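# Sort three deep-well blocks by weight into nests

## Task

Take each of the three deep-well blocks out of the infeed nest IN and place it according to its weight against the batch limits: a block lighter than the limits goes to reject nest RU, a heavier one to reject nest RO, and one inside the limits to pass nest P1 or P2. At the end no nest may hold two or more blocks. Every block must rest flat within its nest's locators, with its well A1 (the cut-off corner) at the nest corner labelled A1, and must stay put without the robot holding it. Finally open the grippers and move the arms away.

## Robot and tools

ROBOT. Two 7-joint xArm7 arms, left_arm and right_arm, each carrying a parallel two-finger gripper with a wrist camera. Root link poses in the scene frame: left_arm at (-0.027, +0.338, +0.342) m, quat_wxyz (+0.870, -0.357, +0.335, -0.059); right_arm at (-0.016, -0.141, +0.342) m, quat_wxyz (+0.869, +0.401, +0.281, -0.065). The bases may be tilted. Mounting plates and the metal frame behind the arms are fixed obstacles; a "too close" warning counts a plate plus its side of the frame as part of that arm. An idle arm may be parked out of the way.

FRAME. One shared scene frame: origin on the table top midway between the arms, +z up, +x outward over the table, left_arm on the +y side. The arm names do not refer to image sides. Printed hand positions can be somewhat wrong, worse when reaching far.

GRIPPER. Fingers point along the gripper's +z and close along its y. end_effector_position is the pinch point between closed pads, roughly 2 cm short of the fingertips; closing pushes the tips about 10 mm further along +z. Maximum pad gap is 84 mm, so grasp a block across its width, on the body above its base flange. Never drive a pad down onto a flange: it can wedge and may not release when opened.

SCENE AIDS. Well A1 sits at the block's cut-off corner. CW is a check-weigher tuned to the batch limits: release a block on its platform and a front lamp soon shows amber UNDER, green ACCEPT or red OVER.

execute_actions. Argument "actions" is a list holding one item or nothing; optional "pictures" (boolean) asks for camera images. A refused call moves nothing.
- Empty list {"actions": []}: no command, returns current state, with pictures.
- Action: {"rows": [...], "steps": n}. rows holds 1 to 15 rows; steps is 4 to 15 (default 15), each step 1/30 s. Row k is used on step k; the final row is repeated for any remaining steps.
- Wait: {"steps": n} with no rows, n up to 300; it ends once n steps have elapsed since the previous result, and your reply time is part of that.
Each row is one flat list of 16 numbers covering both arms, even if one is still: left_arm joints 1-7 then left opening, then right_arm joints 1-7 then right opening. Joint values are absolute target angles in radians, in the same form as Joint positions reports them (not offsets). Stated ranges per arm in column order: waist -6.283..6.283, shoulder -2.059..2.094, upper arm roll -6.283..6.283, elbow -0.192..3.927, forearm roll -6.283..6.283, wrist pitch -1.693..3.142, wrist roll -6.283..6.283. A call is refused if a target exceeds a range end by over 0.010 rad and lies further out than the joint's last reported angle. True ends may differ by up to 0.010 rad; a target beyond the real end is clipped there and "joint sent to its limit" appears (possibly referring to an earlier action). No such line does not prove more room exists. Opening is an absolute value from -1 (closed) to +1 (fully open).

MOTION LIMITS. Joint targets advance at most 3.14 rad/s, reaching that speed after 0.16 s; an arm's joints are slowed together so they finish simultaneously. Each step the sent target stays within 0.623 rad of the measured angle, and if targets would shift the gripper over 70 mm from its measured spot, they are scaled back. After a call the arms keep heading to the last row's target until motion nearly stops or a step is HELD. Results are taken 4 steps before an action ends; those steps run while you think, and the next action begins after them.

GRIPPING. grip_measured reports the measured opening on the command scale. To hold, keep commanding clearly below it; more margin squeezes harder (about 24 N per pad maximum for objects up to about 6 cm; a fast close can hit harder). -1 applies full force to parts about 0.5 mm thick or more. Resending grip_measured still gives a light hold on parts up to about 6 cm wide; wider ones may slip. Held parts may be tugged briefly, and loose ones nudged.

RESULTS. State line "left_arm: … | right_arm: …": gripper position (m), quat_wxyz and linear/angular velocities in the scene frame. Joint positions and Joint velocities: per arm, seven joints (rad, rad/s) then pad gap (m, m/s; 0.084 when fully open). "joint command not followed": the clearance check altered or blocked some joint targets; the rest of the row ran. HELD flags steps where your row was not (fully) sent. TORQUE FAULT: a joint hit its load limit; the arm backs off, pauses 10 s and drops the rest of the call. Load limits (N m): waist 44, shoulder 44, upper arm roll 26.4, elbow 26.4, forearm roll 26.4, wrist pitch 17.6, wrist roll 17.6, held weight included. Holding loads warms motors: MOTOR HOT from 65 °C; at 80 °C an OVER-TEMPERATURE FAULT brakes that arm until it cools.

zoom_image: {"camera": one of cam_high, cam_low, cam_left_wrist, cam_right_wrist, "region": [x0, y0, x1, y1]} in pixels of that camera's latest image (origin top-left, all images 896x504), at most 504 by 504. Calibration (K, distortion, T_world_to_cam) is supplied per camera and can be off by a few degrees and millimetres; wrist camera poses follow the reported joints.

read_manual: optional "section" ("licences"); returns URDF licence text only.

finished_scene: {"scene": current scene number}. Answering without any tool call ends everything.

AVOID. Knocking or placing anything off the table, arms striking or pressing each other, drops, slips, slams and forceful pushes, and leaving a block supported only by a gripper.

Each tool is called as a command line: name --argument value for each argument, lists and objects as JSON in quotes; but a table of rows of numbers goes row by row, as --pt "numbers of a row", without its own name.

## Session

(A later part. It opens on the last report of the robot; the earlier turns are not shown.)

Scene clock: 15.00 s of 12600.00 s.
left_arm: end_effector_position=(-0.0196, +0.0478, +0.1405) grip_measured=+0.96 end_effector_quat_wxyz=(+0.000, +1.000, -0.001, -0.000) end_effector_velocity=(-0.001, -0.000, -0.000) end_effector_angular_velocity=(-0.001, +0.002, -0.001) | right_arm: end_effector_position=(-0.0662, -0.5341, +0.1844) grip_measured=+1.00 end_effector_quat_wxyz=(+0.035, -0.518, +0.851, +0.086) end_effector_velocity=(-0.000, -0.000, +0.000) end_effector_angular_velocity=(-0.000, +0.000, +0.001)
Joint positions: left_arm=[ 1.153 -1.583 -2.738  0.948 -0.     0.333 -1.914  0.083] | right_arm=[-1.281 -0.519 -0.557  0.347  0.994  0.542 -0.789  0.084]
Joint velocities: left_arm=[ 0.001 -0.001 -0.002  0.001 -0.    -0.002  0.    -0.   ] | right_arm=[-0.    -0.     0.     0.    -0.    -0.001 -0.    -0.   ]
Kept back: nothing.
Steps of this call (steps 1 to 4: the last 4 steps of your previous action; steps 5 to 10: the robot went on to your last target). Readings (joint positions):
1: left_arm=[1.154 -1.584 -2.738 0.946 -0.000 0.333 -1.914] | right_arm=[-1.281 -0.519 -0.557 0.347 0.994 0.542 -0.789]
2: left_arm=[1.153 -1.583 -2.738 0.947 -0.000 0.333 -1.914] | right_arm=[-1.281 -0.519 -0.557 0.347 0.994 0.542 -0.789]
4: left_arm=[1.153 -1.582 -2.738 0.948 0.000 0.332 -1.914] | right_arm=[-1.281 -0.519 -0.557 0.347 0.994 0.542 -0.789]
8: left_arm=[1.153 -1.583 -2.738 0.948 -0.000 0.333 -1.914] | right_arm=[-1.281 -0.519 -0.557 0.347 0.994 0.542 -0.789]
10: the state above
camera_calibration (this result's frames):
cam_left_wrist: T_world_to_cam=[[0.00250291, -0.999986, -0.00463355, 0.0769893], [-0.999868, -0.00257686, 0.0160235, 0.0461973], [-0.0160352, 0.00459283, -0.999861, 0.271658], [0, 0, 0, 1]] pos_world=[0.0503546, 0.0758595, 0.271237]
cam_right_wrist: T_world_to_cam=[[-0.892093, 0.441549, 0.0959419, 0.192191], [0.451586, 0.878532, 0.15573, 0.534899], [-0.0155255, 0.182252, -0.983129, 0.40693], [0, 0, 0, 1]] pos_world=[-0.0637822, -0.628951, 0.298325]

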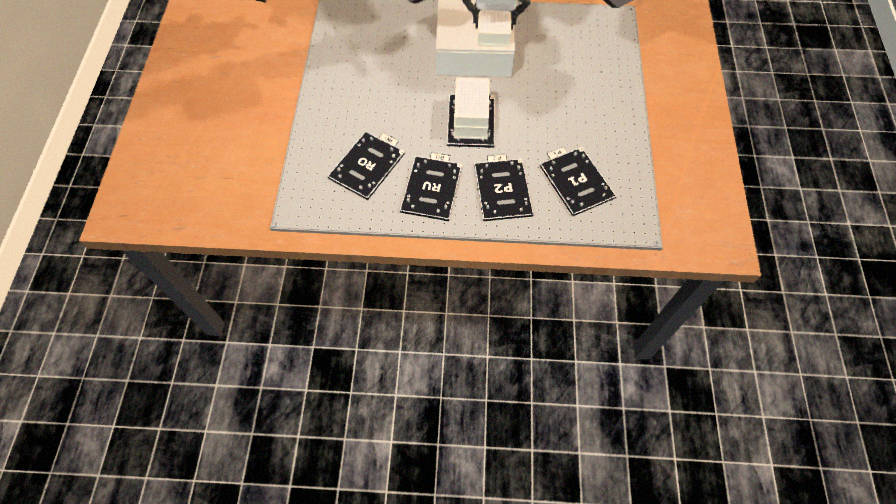

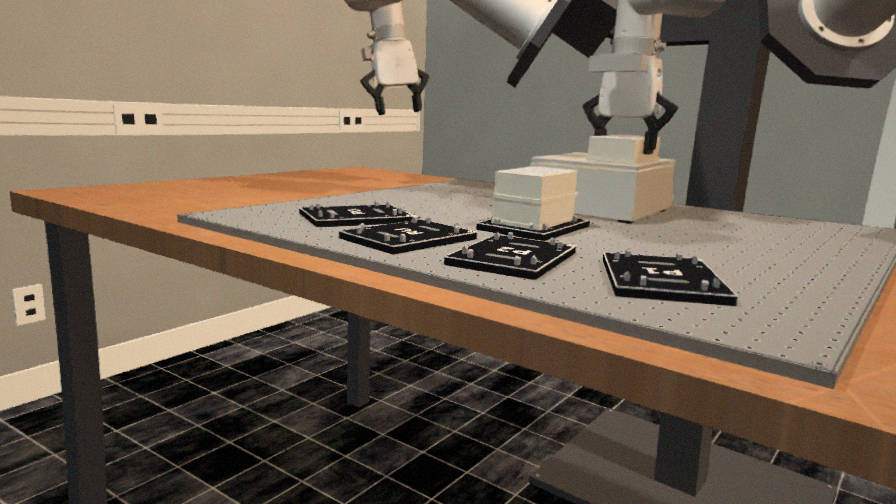

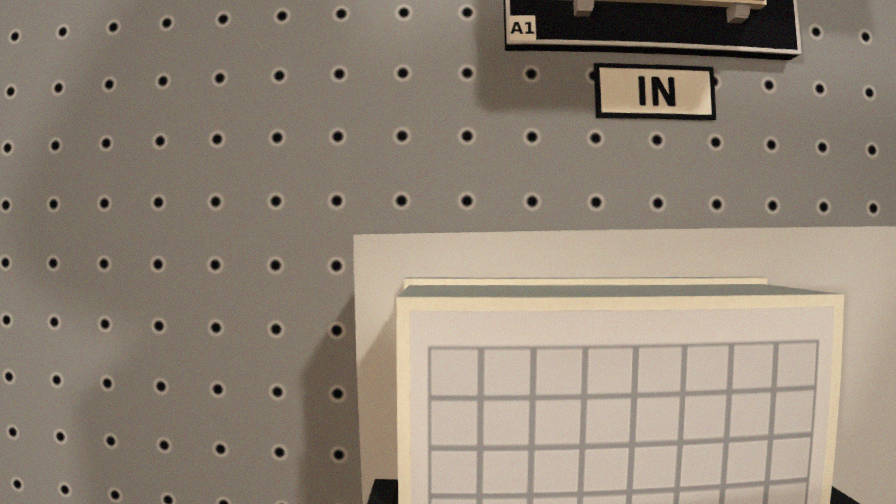

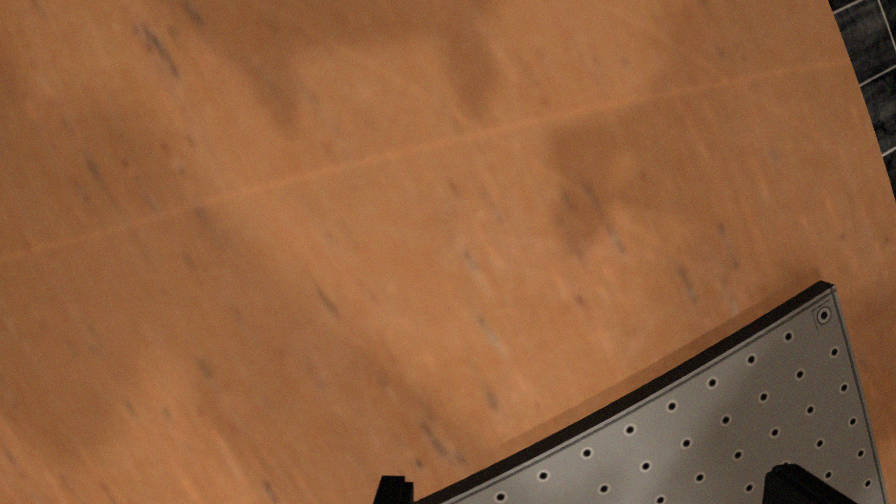

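execute_actions --actions '[{"rows":[[1.157,-1.591,-2.738,0.950,0,0.3266,-1.914,0.5,-1.281,-0.519,-0.557,0.347,0.994,0.542,-0.789,1]],"steps":12}]'

execute_actions --actions '[{"rows":[[1.157,-1.591,-2.738,0.950,0,0.3266,-1.914,1,-1.281,-0.519,-0.557,0.347,0.994,0.542,-0.789,1]]}]'

execute_actions --actions '[{"steps":30}]' --pictures true

Scene clock: 15.50 s of 12600.00 s.
left_arm: end_effector_position=(-0.0197, +0.0476, +0.1378) grip_measured=+0.96 end_effector_quat_wxyz=(+0.000, +1.000, -0.001, -0.000) end_effector_velocity=(-0.000, -0.000, +0.001) end_effector_angular_velocity=(-0.002, +0.002, +0.000) | right_arm: end_effector_position=(-0.0662, -0.5341, +0.1844) grip_measured=+1.00 end_effector_quat_wxyz=(+0.035, -0.518, +0.851, +0.086) end_effector_velocity=(-0.000, +0.000, +0.000) end_effector_angular_velocity=(+0.000, -0.000, +0.000)
Joint positions: left_arm=[ 1.157 -1.59  -2.738  0.95  -0.     0.327 -1.914  0.083] | right_arm=[-1.281 -0.519 -0.557  0.347  0.994  0.542 -0.789  0.084]
Joint velocities: left_arm=[ 0.     0.002 -0.    -0.001  0.    -0.003 -0.    -0.   ] | right_arm=[ 0.     0.    -0.001  0.    -0.001  0.     0.     0.   ]
Steps of this call (steps 1 to 7: the robot went on to your last target; steps 8 to 15: the first 8 steps of this action). Readings (joint positions):
8: left_arm=[1.154 -1.583 -2.738 0.948 -0.000 0.332 -1.914] | right_arm=[-1.281 -0.519 -0.557 0.347 0.994 0.542 -0.789]
9: left_arm=[1.155 -1.586 -2.738 0.949 0.000 0.330 -1.914] | right_arm=[-1.281 -0.519 -0.557 0.347 0.994 0.542 -0.789]
11: left_arm=[1.157 -1.590 -2.738 0.950 -0.000 0.327 -1.914] | right_arm=[-1.281 -0.519 -0.557 0.347 0.994 0.542 -0.789]
15: the state above

Scene clock: 16.00 s of 12600.00 s.
left_arm: end_effector_position=(-0.0195, +0.0481, +0.1372) grip_measured=+1.00 end_effector_quat_wxyz=(-0.000, +1.000, -0.001, -0.000) end_effector_velocity=(-0.000, +0.001, +0.000) end_effector_angular_velocity=(+0.002, -0.000, -0.001) | right_arm: end_effector_position=(-0.0662, -0.5341, +0.1844) grip_measured=+1.00 end_effector_quat_wxyz=(+0.035, -0.518, +0.851, +0.086) end_effector_velocity=(-0.000, -0.000, +0.000) end_effector_angular_velocity=(-0.001, +0.001, -0.000)
Joint positions: left_arm=[ 1.157 -1.591 -2.738  0.95   0.     0.327 -1.914  0.084] | right_arm=[-1.281 -0.519 -0.557  0.347  0.994  0.542 -0.789  0.084]
Joint velocities: left_arm=[-0.     0.001 -0.001 -0.001 -0.     0.003  0.    -0.   ] | right_arm=[-0.001 -0.     0.     0.     0.    -0.    -0.     0.   ]
Steps of this call (steps 1 to 4: the last 4 steps of your previous action; steps 5 to 15: the first 11 steps of this action). Readings (joint positions):
5: left_arm=[1.157 -1.590 -2.738 0.950 -0.000 0.327 -1.914] | right_arm=[-1.281 -0.519 -0.557 0.347 0.994 0.542 -0.789]
6: left_arm=[1.157 -1.590 -2.738 0.950 -0.000 0.327 -1.914] | right_arm=[-1.281 -0.519 -0.557 0.347 0.994 0.542 -0.789]
8: left_arm=[1.157 -1.591 -2.738 0.950 0.000 0.326 -1.914] | right_arm=[-1.281 -0.519 -0.557 0.347 0.994 0.542 -0.789]
12: left_arm=[1.157 -1.591 -2.738 0.950 0.000 0.326 -1.914] | right_arm=[-1.281 -0.519 -0.557 0.347 0.994 0.542 -0.789]
15: the state above

Scene clock: 17.00 s of 12600.00 s.
left_arm: end_effector_position=(-0.0196, +0.0479, +0.1374) grip_measured=+1.00 end_effector_quat_wxyz=(-0.000, +1.000, -0.001, -0.000) end_effector_velocity=(-0.000, -0.000, +0.000) end_effector_angular_velocity=(-0.002, +0.001, -0.000) | right_arm: end_effector_position=(-0.0662, -0.5341, +0.1844) grip_measured=+1.00 end_effector_quat_wxyz=(+0.035, -0.518, +0.851, +0.086) end_effector_velocity=(-0.001, +0.000, +0.000) end_effector_angular_velocity=(-0.000, +0.001, -0.002)
Joint positions: left_arm=[ 1.157 -1.591 -2.738  0.95   0.     0.327 -1.914  0.084] | right_arm=[-1.281 -0.519 -0.557  0.347  0.994  0.542 -0.789  0.084]
Joint velocities: left_arm=[ 0.     0.001 -0.    -0.001 -0.    -0.002  0.     0.   ] | right_arm=[ 0.     0.    -0.002  0.    -0.001 -0.     0.001  0.   ]
Kept back: nothing.
Steps of this call (steps 1 to 4: the last 4 steps of your previous action; steps 5 to 15: the robot went on to your last target; steps 16 to 30: nothing new was sent). Readings (joint positions):
1: left_arm=[1.157 -1.591 -2.738 0.950 0.000 0.327 -1.914] | right_arm=[-1.281 -0.519 -0.557 0.347 0.994 0.542 -0.789]
2: left_arm=[1.157 -1.591 -2.738 0.950 0.000 0.327 -1.914] | right_arm=[-1.281 -0.519 -0.557 0.347 0.994 0.542 -0.789]
4: left_arm=[1.157 -1.591 -2.738 0.950 0.000 0.327 -1.914] | right_arm=[-1.281 -0.519 -0.557 0.347 0.994 0.542 -0.789]
8: left_arm=[1.157 -1.591 -2.738 0.950 0.000 0.327 -1.914] | right_arm=[-1.281 -0.519 -0.557 0.347 0.994 0.542 -0.789]
30: the state above
All arms were judged still, so your last target was given up. Only a new action makes them travel on or press farther. Fingers that are still opening or closing keep moving.
camera_calibration (this result's frames):
cam_left_wrist: T_world_to_cam=[[0.00254977, -0.999984, -0.00510009, 0.0772187], [-0.999868, -0.00263125, 0.0160346, 0.0462745], [-0.0160478, 0.00505853, -0.999858, 0.268507], [0, 0, 0, 1]] pos_world=[0.0503805, 0.075981, 0.268121]
cam_right_wrist: T_world_to_cam=[[-0.892093, 0.441549, 0.0959416, 0.192191], [0.451585, 0.878532, 0.15573, 0.534899], [-0.0155253, 0.182251, -0.983129, 0.406929], [0, 0, 0, 1]] pos_world=[-0.0637821, -0.628951, 0.298325]

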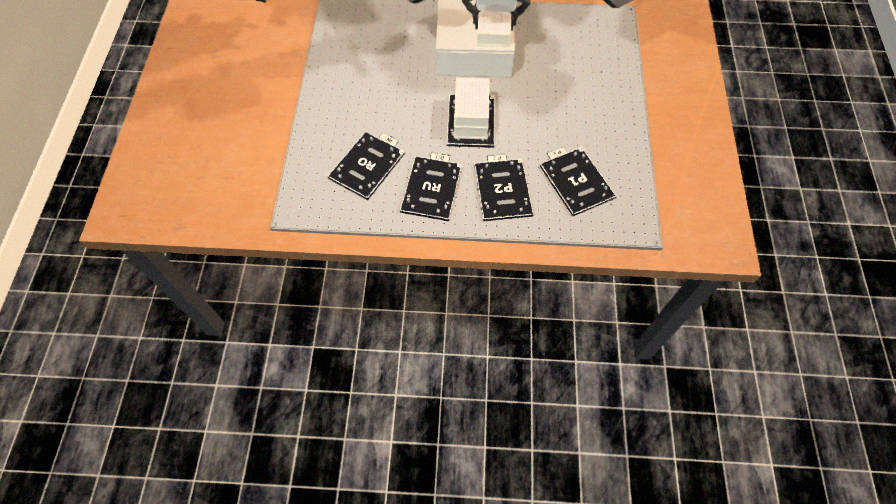

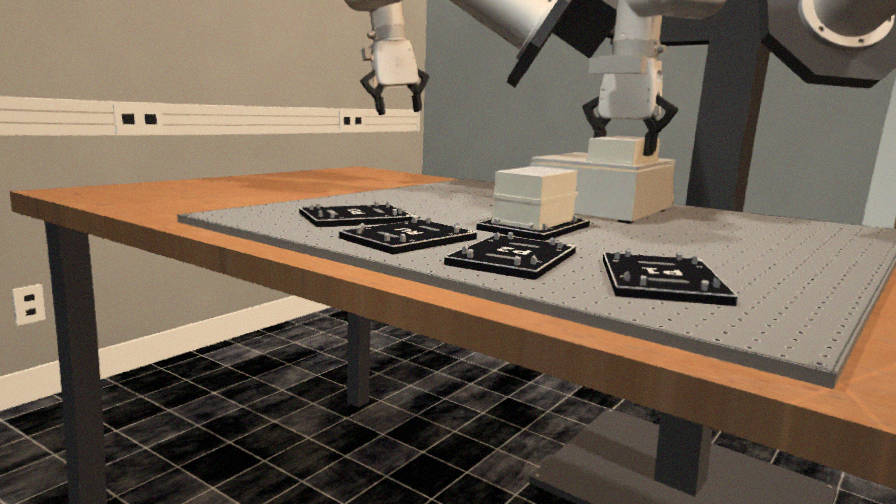

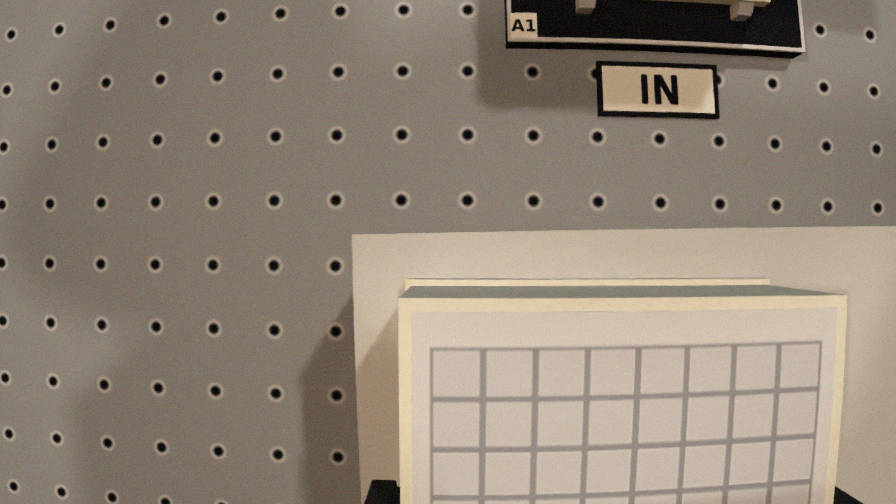

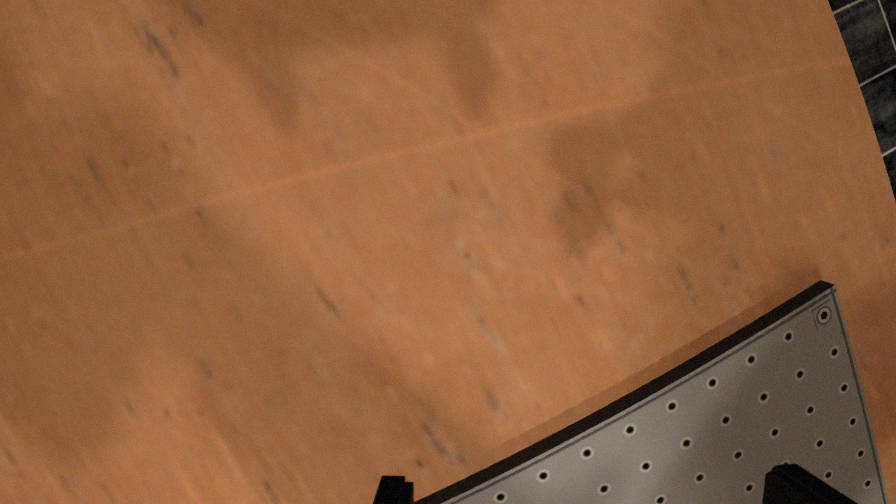

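execute_actions --actions '[{"rows":[[1.157,-1.591,-2.738,0.950,0,0.3266,-1.914,1,0.358,-1.536,-2.134,1.507,-0.78,1.55,-3.14,1]]}]'

execute_actions --actions '[{"steps":90}]' --pictures true

Scene clock: 18.73 s of 12600.00 s.
left_arm: end_effector_position=(-0.0196, +0.0479, +0.1374) grip_measured=+1.00 end_effector_quat_wxyz=(-0.000, +1.000, -0.001, -0.000) end_effector_velocity=(-0.001, -0.000, +0.001) end_effector_angular_velocity=(-0.001, +0.001, -0.001) | right_arm: end_effector_position=(+0.0139, -0.6883, +0.2673) grip_measured=+1.00 end_effector_quat_wxyz=(-0.107, +0.758, -0.631, +0.122) end_effector_velocity=(+0.132, -0.384, +0.450) end_effector_angular_velocity=(-1.114, -1.297, +2.185)
Joint positions: left_arm=[ 1.157 -1.591 -2.738  0.95   0.     0.327 -1.914  0.084] | right_arm=[-0.973 -0.825 -0.861  0.654  0.686  0.851 -1.097  0.084]
Joint velocities: left_arm=[-0.     0.001 -0.001  0.     0.    -0.     0.    -0.   ] | right_arm=[ 1.226 -1.227 -1.201  1.234 -1.222  1.22  -1.219 -0.   ]
Steps of this call (steps 1 to 41: nothing new was sent; steps 42 to 52: the first 11 steps of this action). Readings (joint positions):
42: left_arm=[1.157 -1.591 -2.738 0.950 -0.000 0.327 -1.914] | right_arm=[-1.280 -0.520 -0.558 0.348 0.993 0.543 -0.790]
43: left_arm=[1.157 -1.591 -2.738 0.950 0.000 0.327 -1.914] | right_arm=[-1.271 -0.528 -0.568 0.354 0.983 0.554 -0.801]
45: left_arm=[1.157 -1.591 -2.738 0.950 0.000 0.327 -1.914] | right_arm=[-1.213 -0.583 -0.625 0.407 0.926 0.613 -0.858]
49: left_arm=[1.157 -1.591 -2.738 0.950 0.000 0.327 -1.914] | right_arm=[-1.085 -0.712 -0.751 0.540 0.798 0.739 -0.985]
52: the state above

Scene clock: 21.73 s of 12600.00 s.
left_arm: end_effector_position=(-0.0196, +0.0479, +0.1374) grip_measured=+1.00 end_effector_quat_wxyz=(-0.000, +1.000, -0.001, -0.000) end_effector_velocity=(-0.001, +0.000, +0.000) end_effector_angular_velocity=(+0.000, +0.001, -0.002) | right_arm: end_effector_position=(-0.2407, -0.2874, +0.0816) grip_measured=+1.00 end_effector_quat_wxyz=(-0.401, +0.672, +0.376, +0.497) end_effector_velocity=(+0.001, -0.000, -0.001) end_effector_angular_velocity=(-0.000, -0.001, -0.000)
Joint positions: left_arm=[ 1.157 -1.591 -2.738  0.95   0.     0.327 -1.914  0.084] | right_arm=[ 0.358 -1.536 -2.134  1.507 -0.78   1.55  -3.14   0.084]
Joint velocities: left_arm=[ 0.     0.001 -0.002  0.     0.     0.001 -0.    -0.   ] | right_arm=[ 0.002 -0.001  0.001  0.     0.001  0.    -0.     0.   ]
Kept back: nothing.
Steps of this call (steps 1 to 4: the last 4 steps of your previous action; steps 5 to 60: the robot went on to your last target; steps 61 to 90: nothing new was sent). Readings (joint positions):
1: left_arm=[1.157 -1.591 -2.738 0.950 0.000 0.327 -1.914] | right_arm=[-0.931 -0.867 -0.902 0.696 0.644 0.893 -1.140]
2: left_arm=[1.157 -1.591 -2.738 0.950 0.000 0.327 -1.914] | right_arm=[-0.885 -0.913 -0.947 0.742 0.599 0.939 -1.185]
4: left_arm=[1.157 -1.591 -2.738 0.950 0.000 0.327 -1.914] | right_arm=[-0.785 -1.013 -1.044 0.844 0.499 1.038 -1.285]
8: left_arm=[1.157 -1.591 -2.738 0.950 -0.000 0.327 -1.914] | right_arm=[-0.589 -1.180 -1.247 1.044 0.300 1.195 -1.484]
90: the state above
All arms were judged still, so your last target was given up. Only a new action makes them travel on or press farther. Fingers that are still opening or closing keep moving.
camera_calibration (this result's frames):
cam_left_wrist: T_world_to_cam=[[0.00254969, -0.999984, -0.00509901, 0.0772182], [-0.999868, -0.00263116, 0.0160349, 0.0462743], [-0.0160481, 0.00505746, -0.999858, 0.268508], [0, 0, 0, 1]] pos_world=[0.0503804, 0.0759807, 0.268121]
cam_right_wrist: T_world_to_cam=[[0.910268, -0.383612, -0.15574, 0.154598], [-0.21494, -0.116357, -0.969671, 0.0583845], [0.353856, 0.916135, -0.18837, 0.49322], [0, 0, 0, 1]] pos_world=[-0.302705, -0.385757, 0.173599]

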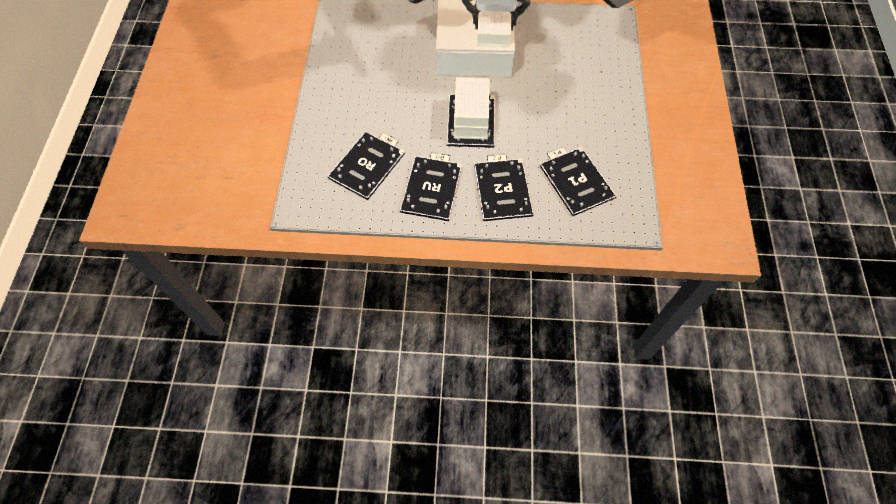

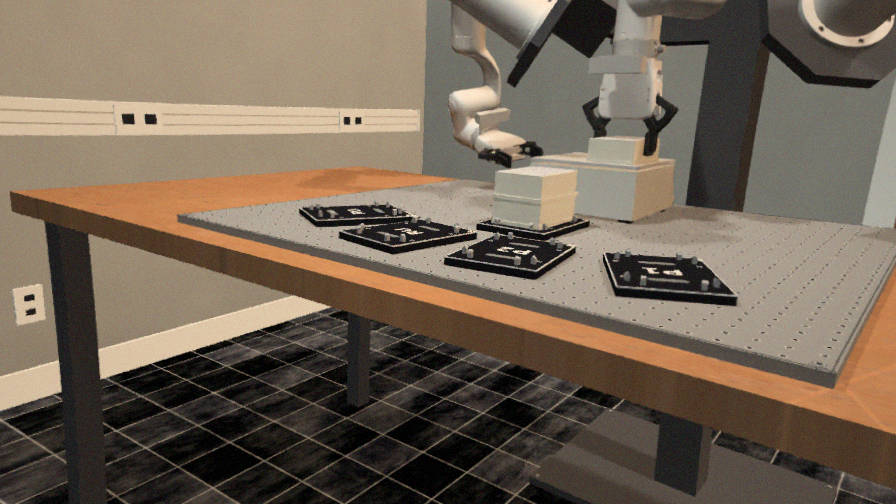

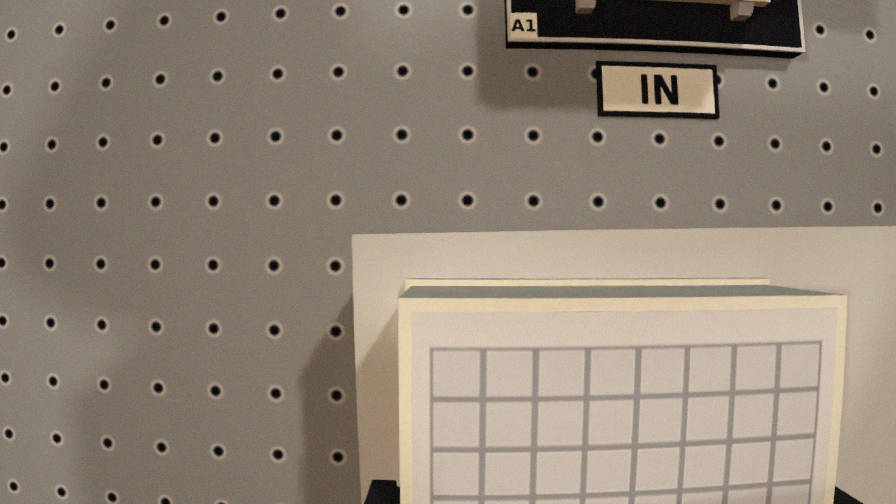

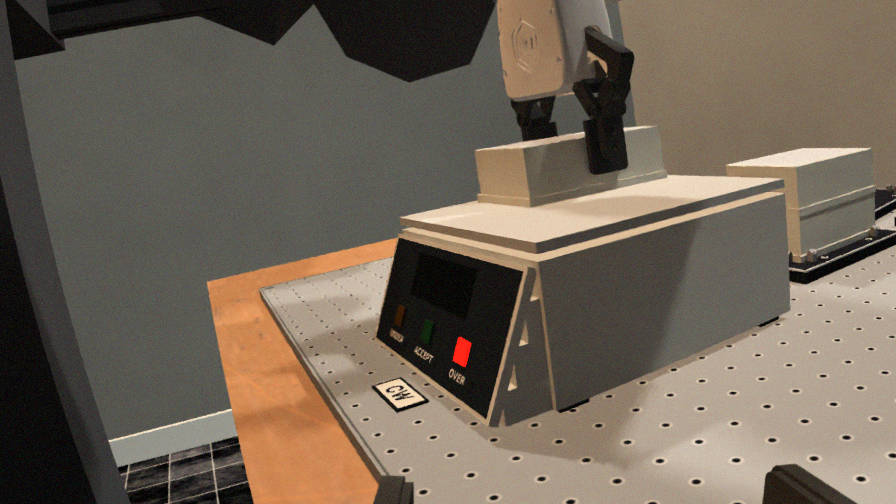

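execute_actions --actions '[{"rows":[[1.157,-1.591,-2.738,0.950,0,0.3266,-1.914,0.5,0.358,-1.536,-2.134,1.507,-0.78,1.55,-3.14,1]],"steps":12}]'

execute_actions --actions '[{"rows":[[1.127,-1.521,-2.738,0.886,0,0.339,-1.914,0.5,0.358,-1.536,-2.134,1.507,-0.78,1.55,-3.14,1]],"steps":8}]'

execute_actions --actions '[{"rows":[[1.19,-1.353,-2.484,0.74,0,0.306,-1.618,0.5,0.358,-1.536,-2.134,1.507,-0.78,1.55,-3.14,1]]}]'

execute_actions --actions '[{"rows":[[1.369,-1.4116,-2.347,1.030,0,0.436,-1.428,0.5,0.358,-1.536,-2.134,1.507,-0.78,1.55,-3.14,1]]}]'

execute_actions --actions '[{"rows":[[1.621,-1.703,-2.3786,1.7214,0,0.7436,-1.461,0.5,0.358,-1.536,-2.134,1.507,-0.78,1.55,-3.14,1]]}]'

execute_actions --actions '[{"steps":20}]' --pictures true

Scene clock: 22.70 s of 12600.00 s.
left_arm: end_effector_position=(-0.0196, +0.0478, +0.1374) grip_measured=+0.96 end_effector_quat_wxyz=(+0.000, +1.000, -0.001, -0.000) end_effector_velocity=(+0.000, -0.000, +0.000) end_effector_angular_velocity=(-0.000, -0.000, +0.001) | right_arm: end_effector_position=(-0.2407, -0.2874, +0.0816) grip_measured=+1.00 end_effector_quat_wxyz=(-0.401, +0.672, +0.376, +0.497) end_effector_velocity=(+0.000, -0.001, -0.000) end_effector_angular_velocity=(-0.001, +0.001, +0.001)
Joint positions: left_arm=[ 1.157 -1.591 -2.738  0.95   0.     0.327 -1.914  0.083] | right_arm=[ 0.358 -1.536 -2.134  1.507 -0.78   1.55  -3.14   0.084]
Joint velocities: left_arm=[-0.     0.     0.001  0.     0.     0.    -0.     0.   ] | right_arm=[-0.     0.     0.002 -0.    -0.001  0.     0.002 -0.   ]
Steps of this call (steps 1 to 21: nothing new was sent; steps 22 to 29: the first 8 steps of this action). Readings (joint positions):
22: left_arm=[1.157 -1.591 -2.738 0.950 -0.000 0.327 -1.914] | right_arm=[0.358 -1.536 -2.134 1.507 -0.780 1.550 -3.140]
23: left_arm=[1.157 -1.591 -2.738 0.950 0.000 0.327 -1.914] | right_arm=[0.358 -1.536 -2.134 1.507 -0.780 1.550 -3.140]
25: left_arm=[1.157 -1.591 -2.738 0.950 0.000 0.327 -1.914] | right_arm=[0.358 -1.536 -2.134 1.507 -0.780 1.550 -3.140]
29: the state above

Scene clock: 22.97 s of 12600.00 s.
left_arm: end_effector_position=(-0.0157, +0.0587, +0.1492) grip_measured=+0.96 end_effector_quat_wxyz=(-0.003, +1.000, -0.001, +0.001) end_effector_velocity=(+0.018, +0.063, +0.151) end_effector_angular_velocity=(-0.062, +0.027, -0.005) | right_arm: end_effector_position=(-0.2407, -0.2874, +0.0816) grip_measured=+1.00 end_effector_quat_wxyz=(-0.401, +0.672, +0.376, +0.497) end_effector_velocity=(+0.000, -0.000, -0.000) end_effector_angular_velocity=(+0.000, -0.001, +0.001)
Joint positions: left_arm=[ 1.136 -1.541 -2.738  0.9   -0.     0.337 -1.914  0.083] | right_arm=[ 0.358 -1.536 -2.134  1.507 -0.78   1.55  -3.14   0.084]
Joint velocities: left_arm=[-0.23   0.538 -0.001 -0.434 -0.001  0.083 -0.     0.   ] | right_arm=[ 0.002  0.     0.     0.     0.001 -0.     0.     0.   ]
Steps of this call (steps 1 to 4: the last 4 steps of your previous action; steps 5 to 8: the first 4 steps of this action). Readings (joint positions):
5: left_arm=[1.157 -1.590 -2.738 0.949 0.000 0.327 -1.914] | right_arm=[0.358 -1.536 -2.134 1.507 -0.780 1.550 -3.140]
6: left_arm=[1.153 -1.582 -2.738 0.940 0.000 0.329 -1.914] | right_arm=[0.358 -1.536 -2.134 1.507 -0.780 1.550 -3.140]
8: the state above

Scene clock: 23.47 s of 12600.00 s.
left_arm: end_effector_position=(+0.1215, +0.0697, +0.1698) grip_measured=+0.96 end_effector_quat_wxyz=(-0.001, +1.000, +0.005, +0.000) end_effector_velocity=(+0.039, +0.032, -0.005) end_effector_angular_velocity=(+0.038, +0.022, -0.071) | right_arm: end_effector_position=(-0.2407, -0.2874, +0.0816) grip_measured=+1.00 end_effector_quat_wxyz=(-0.401, +0.672, +0.376, +0.497) end_effector_velocity=(-0.000, +0.001, +0.000) end_effector_angular_velocity=(+0.002, -0.001, +0.002)
Joint positions: left_arm=[ 1.192 -1.355 -2.481  0.741 -0.001  0.307 -1.626  0.083] | right_arm=[ 0.358 -1.536 -2.134  1.507 -0.78   1.55  -3.14   0.084]
Joint velocities: left_arm=[ 0.03   0.071  0.079 -0.089  0.004 -0.014  0.172  0.   ] | right_arm=[ 0.    -0.    -0.001 -0.    -0.002  0.001 -0.001 -0.   ]
Steps of this call (steps 1 to 4: the last 4 steps of your previous action; steps 5 to 15: the first 11 steps of this action). Readings (joint positions):
5: left_arm=[1.127 -1.520 -2.737 0.886 0.000 0.338 -1.913] | right_arm=[0.358 -1.536 -2.134 1.507 -0.780 1.550 -3.140]
6: left_arm=[1.130 -1.516 -2.732 0.881 0.000 0.336 -1.902] | right_arm=[0.358 -1.536 -2.134 1.507 -0.780 1.550 -3.140]
8: left_arm=[1.144 -1.480 -2.682 0.849 0.001 0.328 -1.835] | right_arm=[0.358 -1.536 -2.134 1.507 -0.780 1.550 -3.140]
12: left_arm=[1.178 -1.388 -2.535 0.772 -0.000 0.312 -1.682] | right_arm=[0.358 -1.536 -2.134 1.507 -0.780 1.550 -3.140]
15: the state above

Scene clock: 23.97 s of 12600.00 s.
left_arm: end_effector_position=(+0.2164, +0.0004, +0.1655) grip_measured=+0.96 end_effector_quat_wxyz=(+0.001, +1.000, +0.006, +0.002) end_effector_velocity=(-0.021, +0.015, -0.020) end_effector_angular_velocity=(+0.084, +0.030, -0.099) | right_arm: end_effector_position=(-0.2407, -0.2874, +0.0816) grip_measured=+1.00 end_effector_quat_wxyz=(-0.401, +0.672, +0.376, +0.497) end_effector_velocity=(+0.000, -0.000, -0.000) end_effector_angular_velocity=(+0.000, +0.001, +0.002)
Joint positions: left_arm=[ 1.37  -1.41  -2.342  1.029 -0.     0.433 -1.431  0.083] | right_arm=[ 0.358 -1.536 -2.134  1.507 -0.78   1.55  -3.14   0.084]
Joint velocities: left_arm=[ 0.033 -0.031 -0.038  0.026  0.003  0.068  0.07  -0.   ] | right_arm=[ 0.001  0.     0.001  0.    -0.001 -0.     0.001  0.   ]
Steps of this call (steps 1 to 4: the last 4 steps of your previous action; steps 5 to 15: the first 11 steps of this action). Readings (joint positions):
5: left_arm=[1.190 -1.354 -2.487 0.741 0.000 0.307 -1.618] | right_arm=[0.358 -1.536 -2.134 1.507 -0.780 1.550 -3.140]
6: left_arm=[1.195 -1.357 -2.484 0.750 0.000 0.313 -1.610] | right_arm=[0.358 -1.536 -2.134 1.507 -0.780 1.550 -3.140]
8: left_arm=[1.236 -1.374 -2.456 0.816 0.001 0.347 -1.565] | right_arm=[0.358 -1.536 -2.134 1.507 -0.780 1.550 -3.140]
12: left_arm=[1.343 -1.403 -2.365 0.991 -0.000 0.415 -1.457] | right_arm=[0.358 -1.536 -2.134 1.507 -0.780 1.550 -3.140]
15: the state above

Scene clock: 24.47 s of 12600.00 s.
left_arm: end_effector_position=(+0.2135, -0.1220, +0.1519) grip_measured=+0.96 end_effector_quat_wxyz=(-0.000, +1.000, +0.001, +0.002) end_effector_velocity=(-0.060, -0.340, -0.012) end_effector_angular_velocity=(-0.109, +0.057, -0.057) | right_arm: end_effector_position=(-0.2407, -0.2874, +0.0816) grip_measured=+1.00 end_effector_quat_wxyz=(-0.401, +0.672, +0.376, +0.497) end_effector_velocity=(+0.000, -0.000, -0.000) end_effector_angular_velocity=(-0.000, +0.001, -0.001)
Joint positions: left_arm=[ 1.582 -1.658 -2.375  1.613  0.     0.694 -1.457  0.083] | right_arm=[ 0.358 -1.536 -2.134  1.507 -0.78   1.55  -3.14   0.084]
Joint velocities: left_arm=[ 0.619 -0.72  -0.075  1.775  0.     0.727 -0.067  0.   ] | right_arm=[-0.     0.     0.    -0.     0.001 -0.     0.001  0.   ]
Steps of this call (steps 1 to 4: the last 4 steps of your previous action; steps 5 to 15: the first 11 steps of this action). Readings (joint positions):
5: left_arm=[1.368 -1.412 -2.350 1.029 0.000 0.437 -1.429] | right_arm=[0.358 -1.536 -2.134 1.507 -0.780 1.550 -3.140]
6: left_arm=[1.372 -1.416 -2.351 1.038 0.000 0.443 -1.431] | right_arm=[0.358 -1.536 -2.134 1.507 -0.780 1.550 -3.140]
8: left_arm=[1.401 -1.450 -2.357 1.110 -0.000 0.480 -1.437] | right_arm=[0.358 -1.536 -2.134 1.507 -0.780 1.550 -3.140]
12: left_arm=[1.508 -1.573 -2.367 1.400 0.000 0.606 -1.448] | right_arm=[0.358 -1.536 -2.134 1.507 -0.780 1.550 -3.140]
15: the state above

Scene clock: 25.13 s of 12600.00 s.
left_arm: end_effector_position=(+0.2094, -0.1403, +0.1501) grip_measured=+0.96 end_effector_quat_wxyz=(-0.000, +1.000, -0.000, -0.000) end_effector_velocity=(-0.001, -0.001, -0.000) end_effector_angular_velocity=(-0.001, +0.000, -0.001) | right_arm: end_effector_position=(-0.2407, -0.2874, +0.0816) grip_measured=+1.00 end_effector_quat_wxyz=(-0.401, +0.672, +0.376, +0.497) end_effector_velocity=(-0.000, -0.000, +0.000) end_effector_angular_velocity=(-0.001, +0.000, -0.000)
Joint positions: left_arm=[ 1.621 -1.703 -2.379  1.721 -0.     0.744 -1.461  0.083] | right_arm=[ 0.358 -1.536 -2.134  1.507 -0.78   1.55  -3.14   0.084]
Joint velocities: left_arm=[ 0.001 -0.001 -0.001  0.002  0.    -0.     0.     0.   ] | right_arm=[-0.001  0.     0.001  0.     0.    -0.    -0.     0.   ]
Kept back: nothing.
Steps of this call (steps 1 to 4: the last 4 steps of your previous action; steps 5 to 20: the robot went on to your last target). Readings (joint positions):
1: left_arm=[1.600 -1.679 -2.377 1.664 0.000 0.716 -1.459] | right_arm=[0.358 -1.536 -2.134 1.507 -0.780 1.550 -3.140]
2: left_arm=[1.611 -1.693 -2.379 1.697 0.000 0.729 -1.460] | right_arm=[0.358 -1.536 -2.134 1.507 -0.780 1.550 -3.140]
4: left_arm=[1.619 -1.702 -2.380 1.716 -0.000 0.740 -1.461] | right_arm=[0.358 -1.536 -2.134 1.507 -0.780 1.550 -3.140]
8: left_arm=[1.621 -1.702 -2.378 1.719 0.000 0.744 -1.461] | right_arm=[0.358 -1.536 -2.134 1.507 -0.780 1.550 -3.140]
20: the state above
camera_calibration (this result's frames):
cam_left_wrist: T_world_to_cam=[[0.00295701, -0.999983, -0.00510578, -0.1116], [-0.999865, -0.003039, 0.0161259, 0.274456], [-0.0161412, 0.0050574, -0.999857, 0.285908], [0, 0, 0, 1]] pos_world=[0.279364, -0.11221, 0.280871]
cam_right_wrist: T_world_to_cam=[[0.910268, -0.383612, -0.155739, 0.154598], [-0.214939, -0.116357, -0.969671, 0.0583845], [0.353856, 0.916135, -0.188369, 0.49322], [0, 0, 0, 1]] pos_world=[-0.302705, -0.385757, 0.173598]

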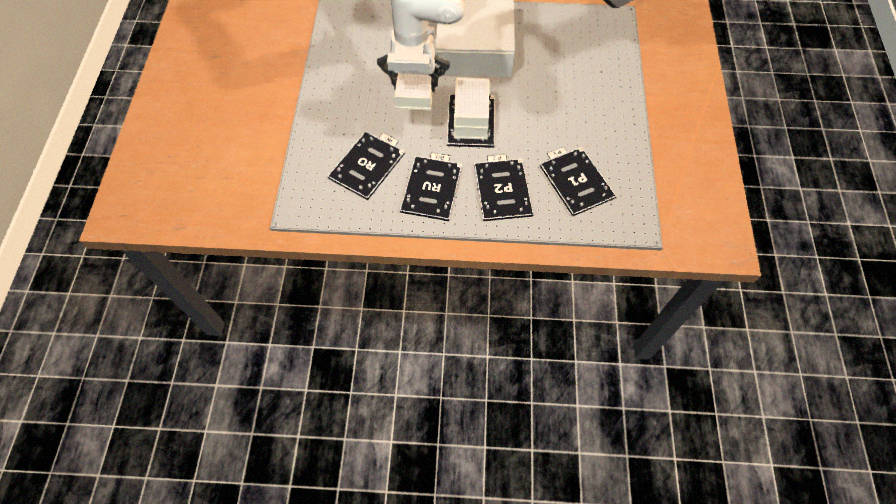

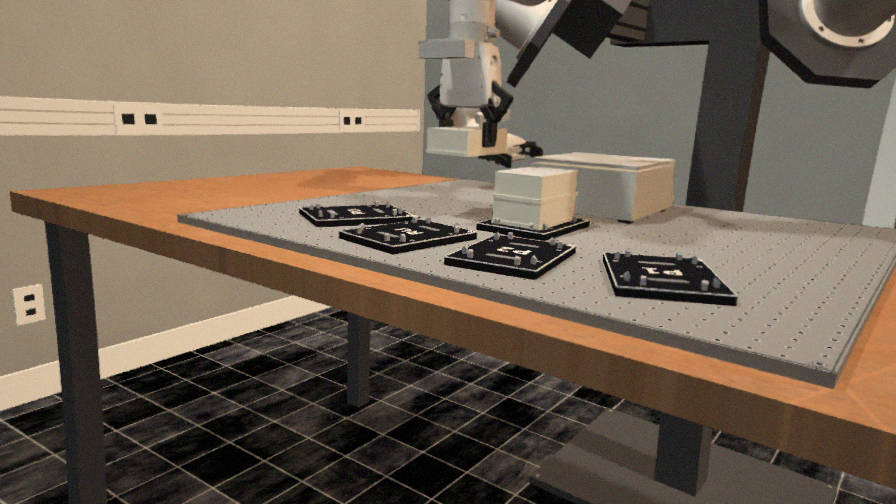

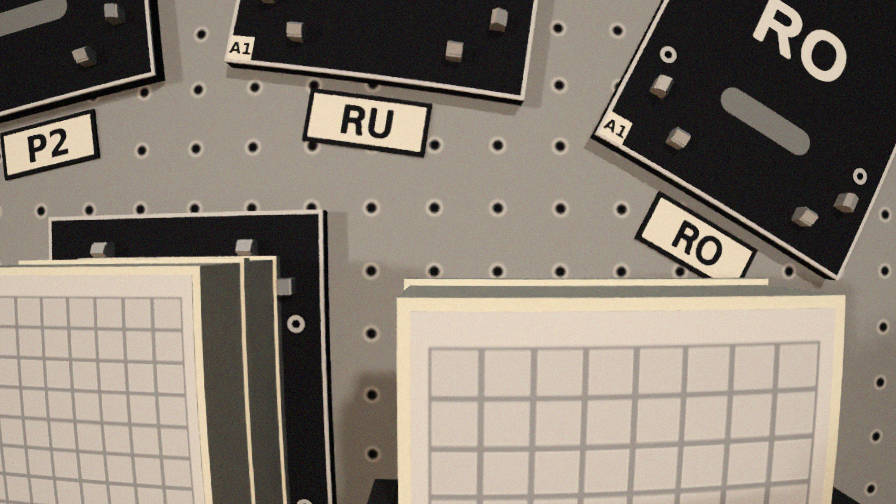

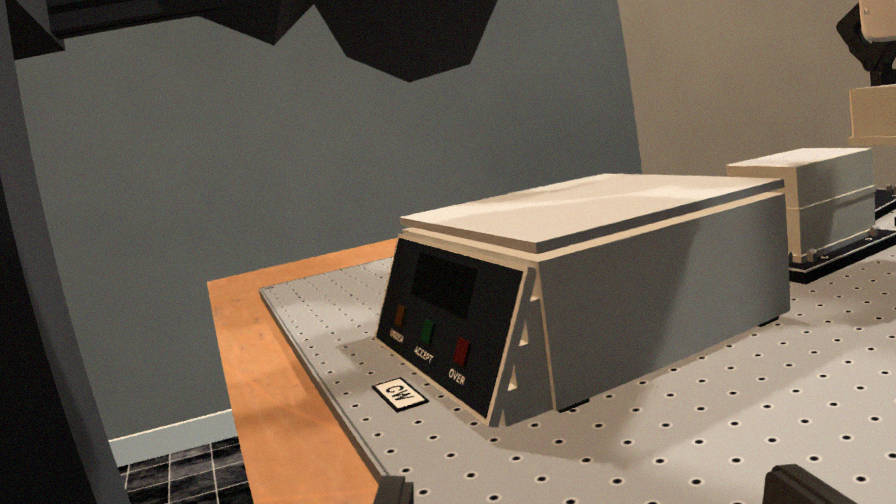

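execute_actions --actions '[{"rows":[[1.713,-1.798,-2.362,1.789,0,0.679,-1.461,0.5,0.358,-1.536,-2.134,1.507,-0.78,1.55,-3.14,1]],"steps":10}]'

execute_actions --actions '[{"rows":[[1.800,-1.879,-2.339,1.871,0,0.645,-1.461,0.5,0.358,-1.536,-2.134,1.507,-0.78,1.55,-3.14,1]]}]'

execute_actions --actions '[{"steps":8}]' --pictures true

zoom_image --camera "cam_low" --region '[380, 120, 580, 250]'

Scene clock: 37.67 s of 12600.00 s.
left_arm: end_effector_position=(+0.2090, -0.1363, +0.0936) grip_measured=+0.96 end_effector_quat_wxyz=(-0.005, +1.000, -0.001, -0.000) end_effector_velocity=(-0.066, +0.218, -0.320) end_effector_angular_velocity=(+0.532, +0.102, -0.037) | right_arm: end_effector_position=(-0.2407, -0.2874, +0.0816) grip_measured=+1.00 end_effector_quat_wxyz=(-0.401, +0.672, +0.376, +0.497) end_effector_velocity=(+0.000, -0.000, -0.000) end_effector_angular_velocity=(-0.000, -0.001, +0.001)
Joint positions: left_arm=[ 1.712 -1.796 -2.362  1.781 -0.     0.684 -1.461  0.083] | right_arm=[ 0.358 -1.536 -2.134  1.507 -0.78   1.55  -3.14   0.084]
Joint velocities: left_arm=[ 0.303 -0.323  0.012 -0.129 -0.003 -0.027 -0.001 -0.   ] | right_arm=[ 0.001  0.     0.     0.    -0.    -0.    -0.    -0.   ]
Steps of this call (steps 1 to 15: the robot went on to your last target; steps 16 to 90: nothing new was sent; then 9.33 s passed at rest; steps 91 to 96: the first 6 steps of this action). Readings (joint positions):
91: left_arm=[1.622 -1.704 -2.378 1.722 -0.000 0.743 -1.461] | right_arm=[0.358 -1.536 -2.134 1.507 -0.780 1.550 -3.140]
92: left_arm=[1.629 -1.711 -2.377 1.731 -0.000 0.736 -1.461] | right_arm=[0.358 -1.536 -2.134 1.507 -0.780 1.550 -3.140]
94: left_arm=[1.675 -1.759 -2.367 1.775 0.000 0.698 -1.461] | right_arm=[0.358 -1.536 -2.134 1.507 -0.780 1.550 -3.140]
96: the state above

Scene clock: 38.17 s of 12600.00 s.
left_arm: end_effector_position=(+0.2090, -0.1406, +0.0523) grip_measured=+0.96 end_effector_quat_wxyz=(+0.000, +1.000, -0.001, -0.000) end_effector_velocity=(+0.039, -0.085, +0.090) end_effector_angular_velocity=(-0.204, -0.053, +0.024) | right_arm: end_effector_position=(-0.2407, -0.2874, +0.0816) grip_measured=+1.00 end_effector_quat_wxyz=(-0.401, +0.672, +0.376, +0.497) end_effector_velocity=(-0.000, +0.000, -0.000) end_effector_angular_velocity=(+0.002, +0.001, +0.000)
Joint positions: left_arm=[ 1.8   -1.879 -2.34   1.871 -0.     0.645 -1.461  0.083] | right_arm=[ 0.358 -1.536 -2.134  1.507 -0.78   1.55  -3.14   0.084]
Joint velocities: left_arm=[-0.058  0.072  0.019  0.09   0.001 -0.029  0.     0.   ] | right_arm=[ 0.001  0.    -0.001  0.    -0.    -0.     0.001  0.   ]
Steps of this call (steps 1 to 4: the last 4 steps of your previous action; steps 5 to 15: the first 11 steps of this action). Readings (joint positions):
5: left_arm=[1.714 -1.799 -2.362 1.790 -0.000 0.679 -1.461] | right_arm=[0.358 -1.536 -2.134 1.507 -0.780 1.550 -3.140]
6: left_arm=[1.720 -1.804 -2.359 1.804 0.000 0.674 -1.461] | right_arm=[0.358 -1.536 -2.134 1.507 -0.780 1.550 -3.140]
8: left_arm=[1.765 -1.845 -2.346 1.856 0.000 0.652 -1.461] | right_arm=[0.358 -1.536 -2.134 1.507 -0.780 1.550 -3.140]
12: left_arm=[1.805 -1.885 -2.340 1.861 -0.000 0.648 -1.461] | right_arm=[0.358 -1.536 -2.134 1.507 -0.780 1.550 -3.140]
15: the state above

Scene clock: 38.43 s of 12600.00 s.
left_arm: end_effector_position=(+0.2094, -0.1402, +0.0520) grip_measured=+0.96 end_effector_quat_wxyz=(-0.000, +1.000, -0.000, -0.000) end_effector_velocity=(-0.005, +0.005, -0.006) end_effector_angular_velocity=(+0.012, +0.005, -0.004) | right_arm: end_effector_position=(-0.2407, -0.2874, +0.0816) grip_measured=+1.00 end_effector_quat_wxyz=(-0.401, +0.672, +0.376, +0.497) end_effector_velocity=(+0.000, -0.001, -0.000) end_effector_angular_velocity=(-0.000, -0.000, +0.001)
Joint positions: left_arm=[ 1.8   -1.879 -2.339  1.87  -0.     0.645 -1.461  0.083] | right_arm=[ 0.358 -1.536 -2.134  1.507 -0.78   1.55  -3.14   0.084]
Joint velocities: left_arm=[ 0.004 -0.007 -0.003 -0.003  0.     0.001  0.    -0.   ] | right_arm=[ 0.001  0.     0.001 -0.     0.     0.     0.001 -0.   ]
Kept back: nothing.
Steps of this call (steps 1 to 4: the last 4 steps of your previous action; steps 5 to 8: the robot went on to your last target). Readings (joint positions):
1: left_arm=[1.798 -1.877 -2.339 1.873 0.000 0.644 -1.461] | right_arm=[0.358 -1.536 -2.134 1.507 -0.780 1.550 -3.140]
2: left_arm=[1.798 -1.876 -2.339 1.874 0.000 0.644 -1.461] | right_arm=[0.358 -1.536 -2.134 1.507 -0.780 1.550 -3.140]
4: left_arm=[1.798 -1.877 -2.339 1.873 0.000 0.644 -1.461] | right_arm=[0.358 -1.536 -2.134 1.507 -0.780 1.550 -3.140]
8: the state above
camera_calibration (this result's frames):
cam_left_wrist: T_world_to_cam=[[0.00304217, -0.99998, -0.00555657, -0.112031], [-0.999864, -0.00313192, 0.0162166, 0.275989], [-0.0162337, 0.00550648, -0.999853, 0.187925], [0, 0, 0, 1]] pos_world=[0.279343, -0.112199, 0.182799]
cam_right_wrist: T_world_to_cam=[[0.910268, -0.383612, -0.15574, 0.154598], [-0.214939, -0.116357, -0.969671, 0.0583846], [0.353856, 0.916135, -0.188369, 0.49322], [0, 0, 0, 1]] pos_world=[-0.302705, -0.385757, 0.173598]

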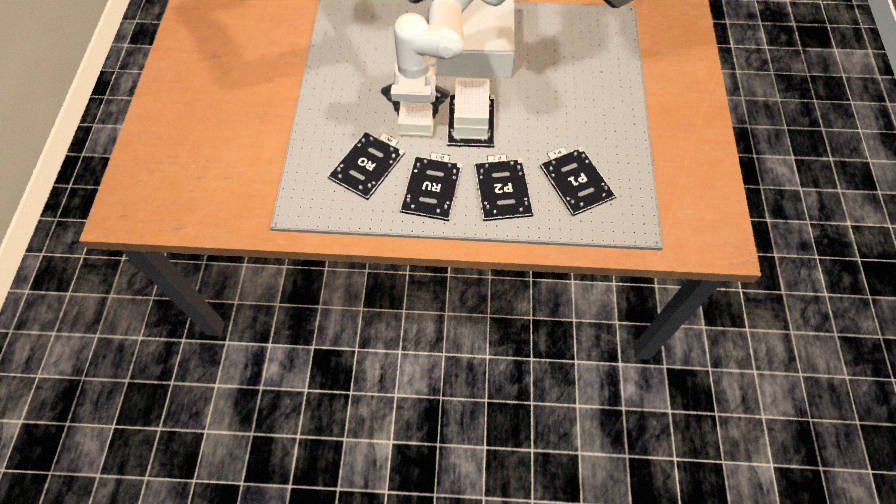

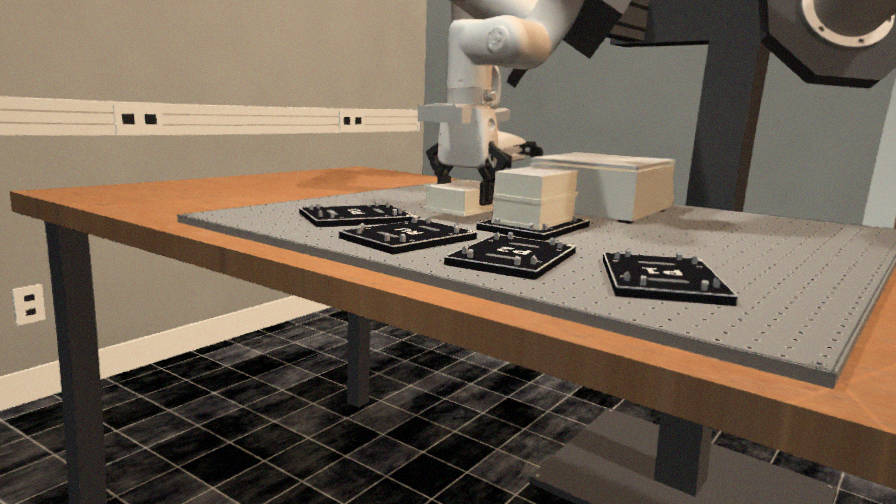

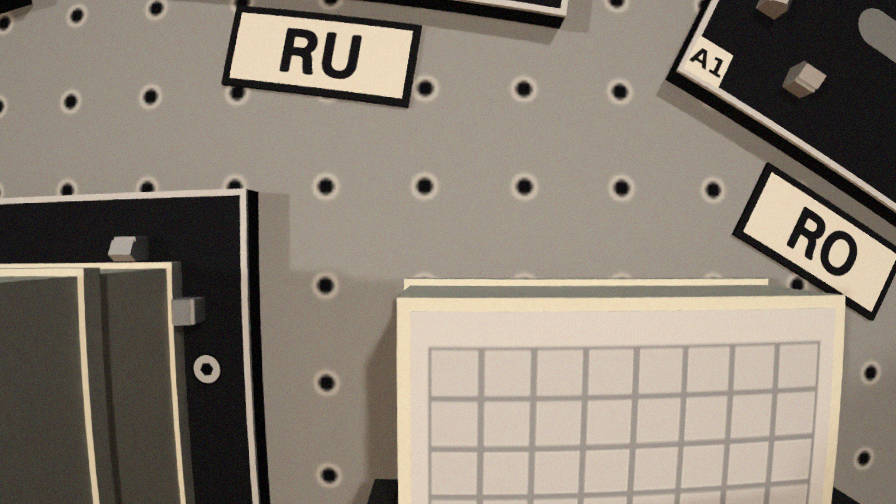

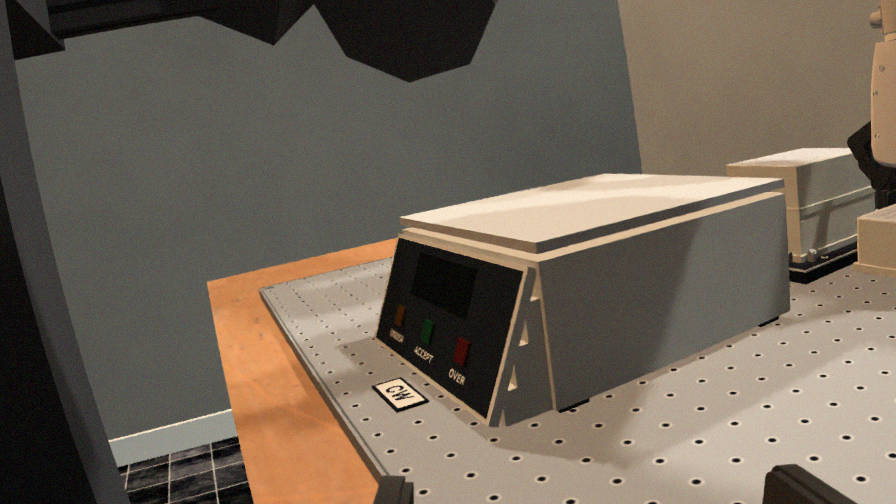

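Region (380, 120, 580, 250) of cam_low's 896x504 image, scaled by 2.520, with more detail than that image has; it fills the top 328 rows of this view, and the rest is white.

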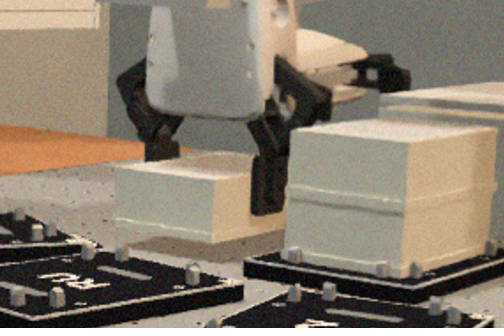

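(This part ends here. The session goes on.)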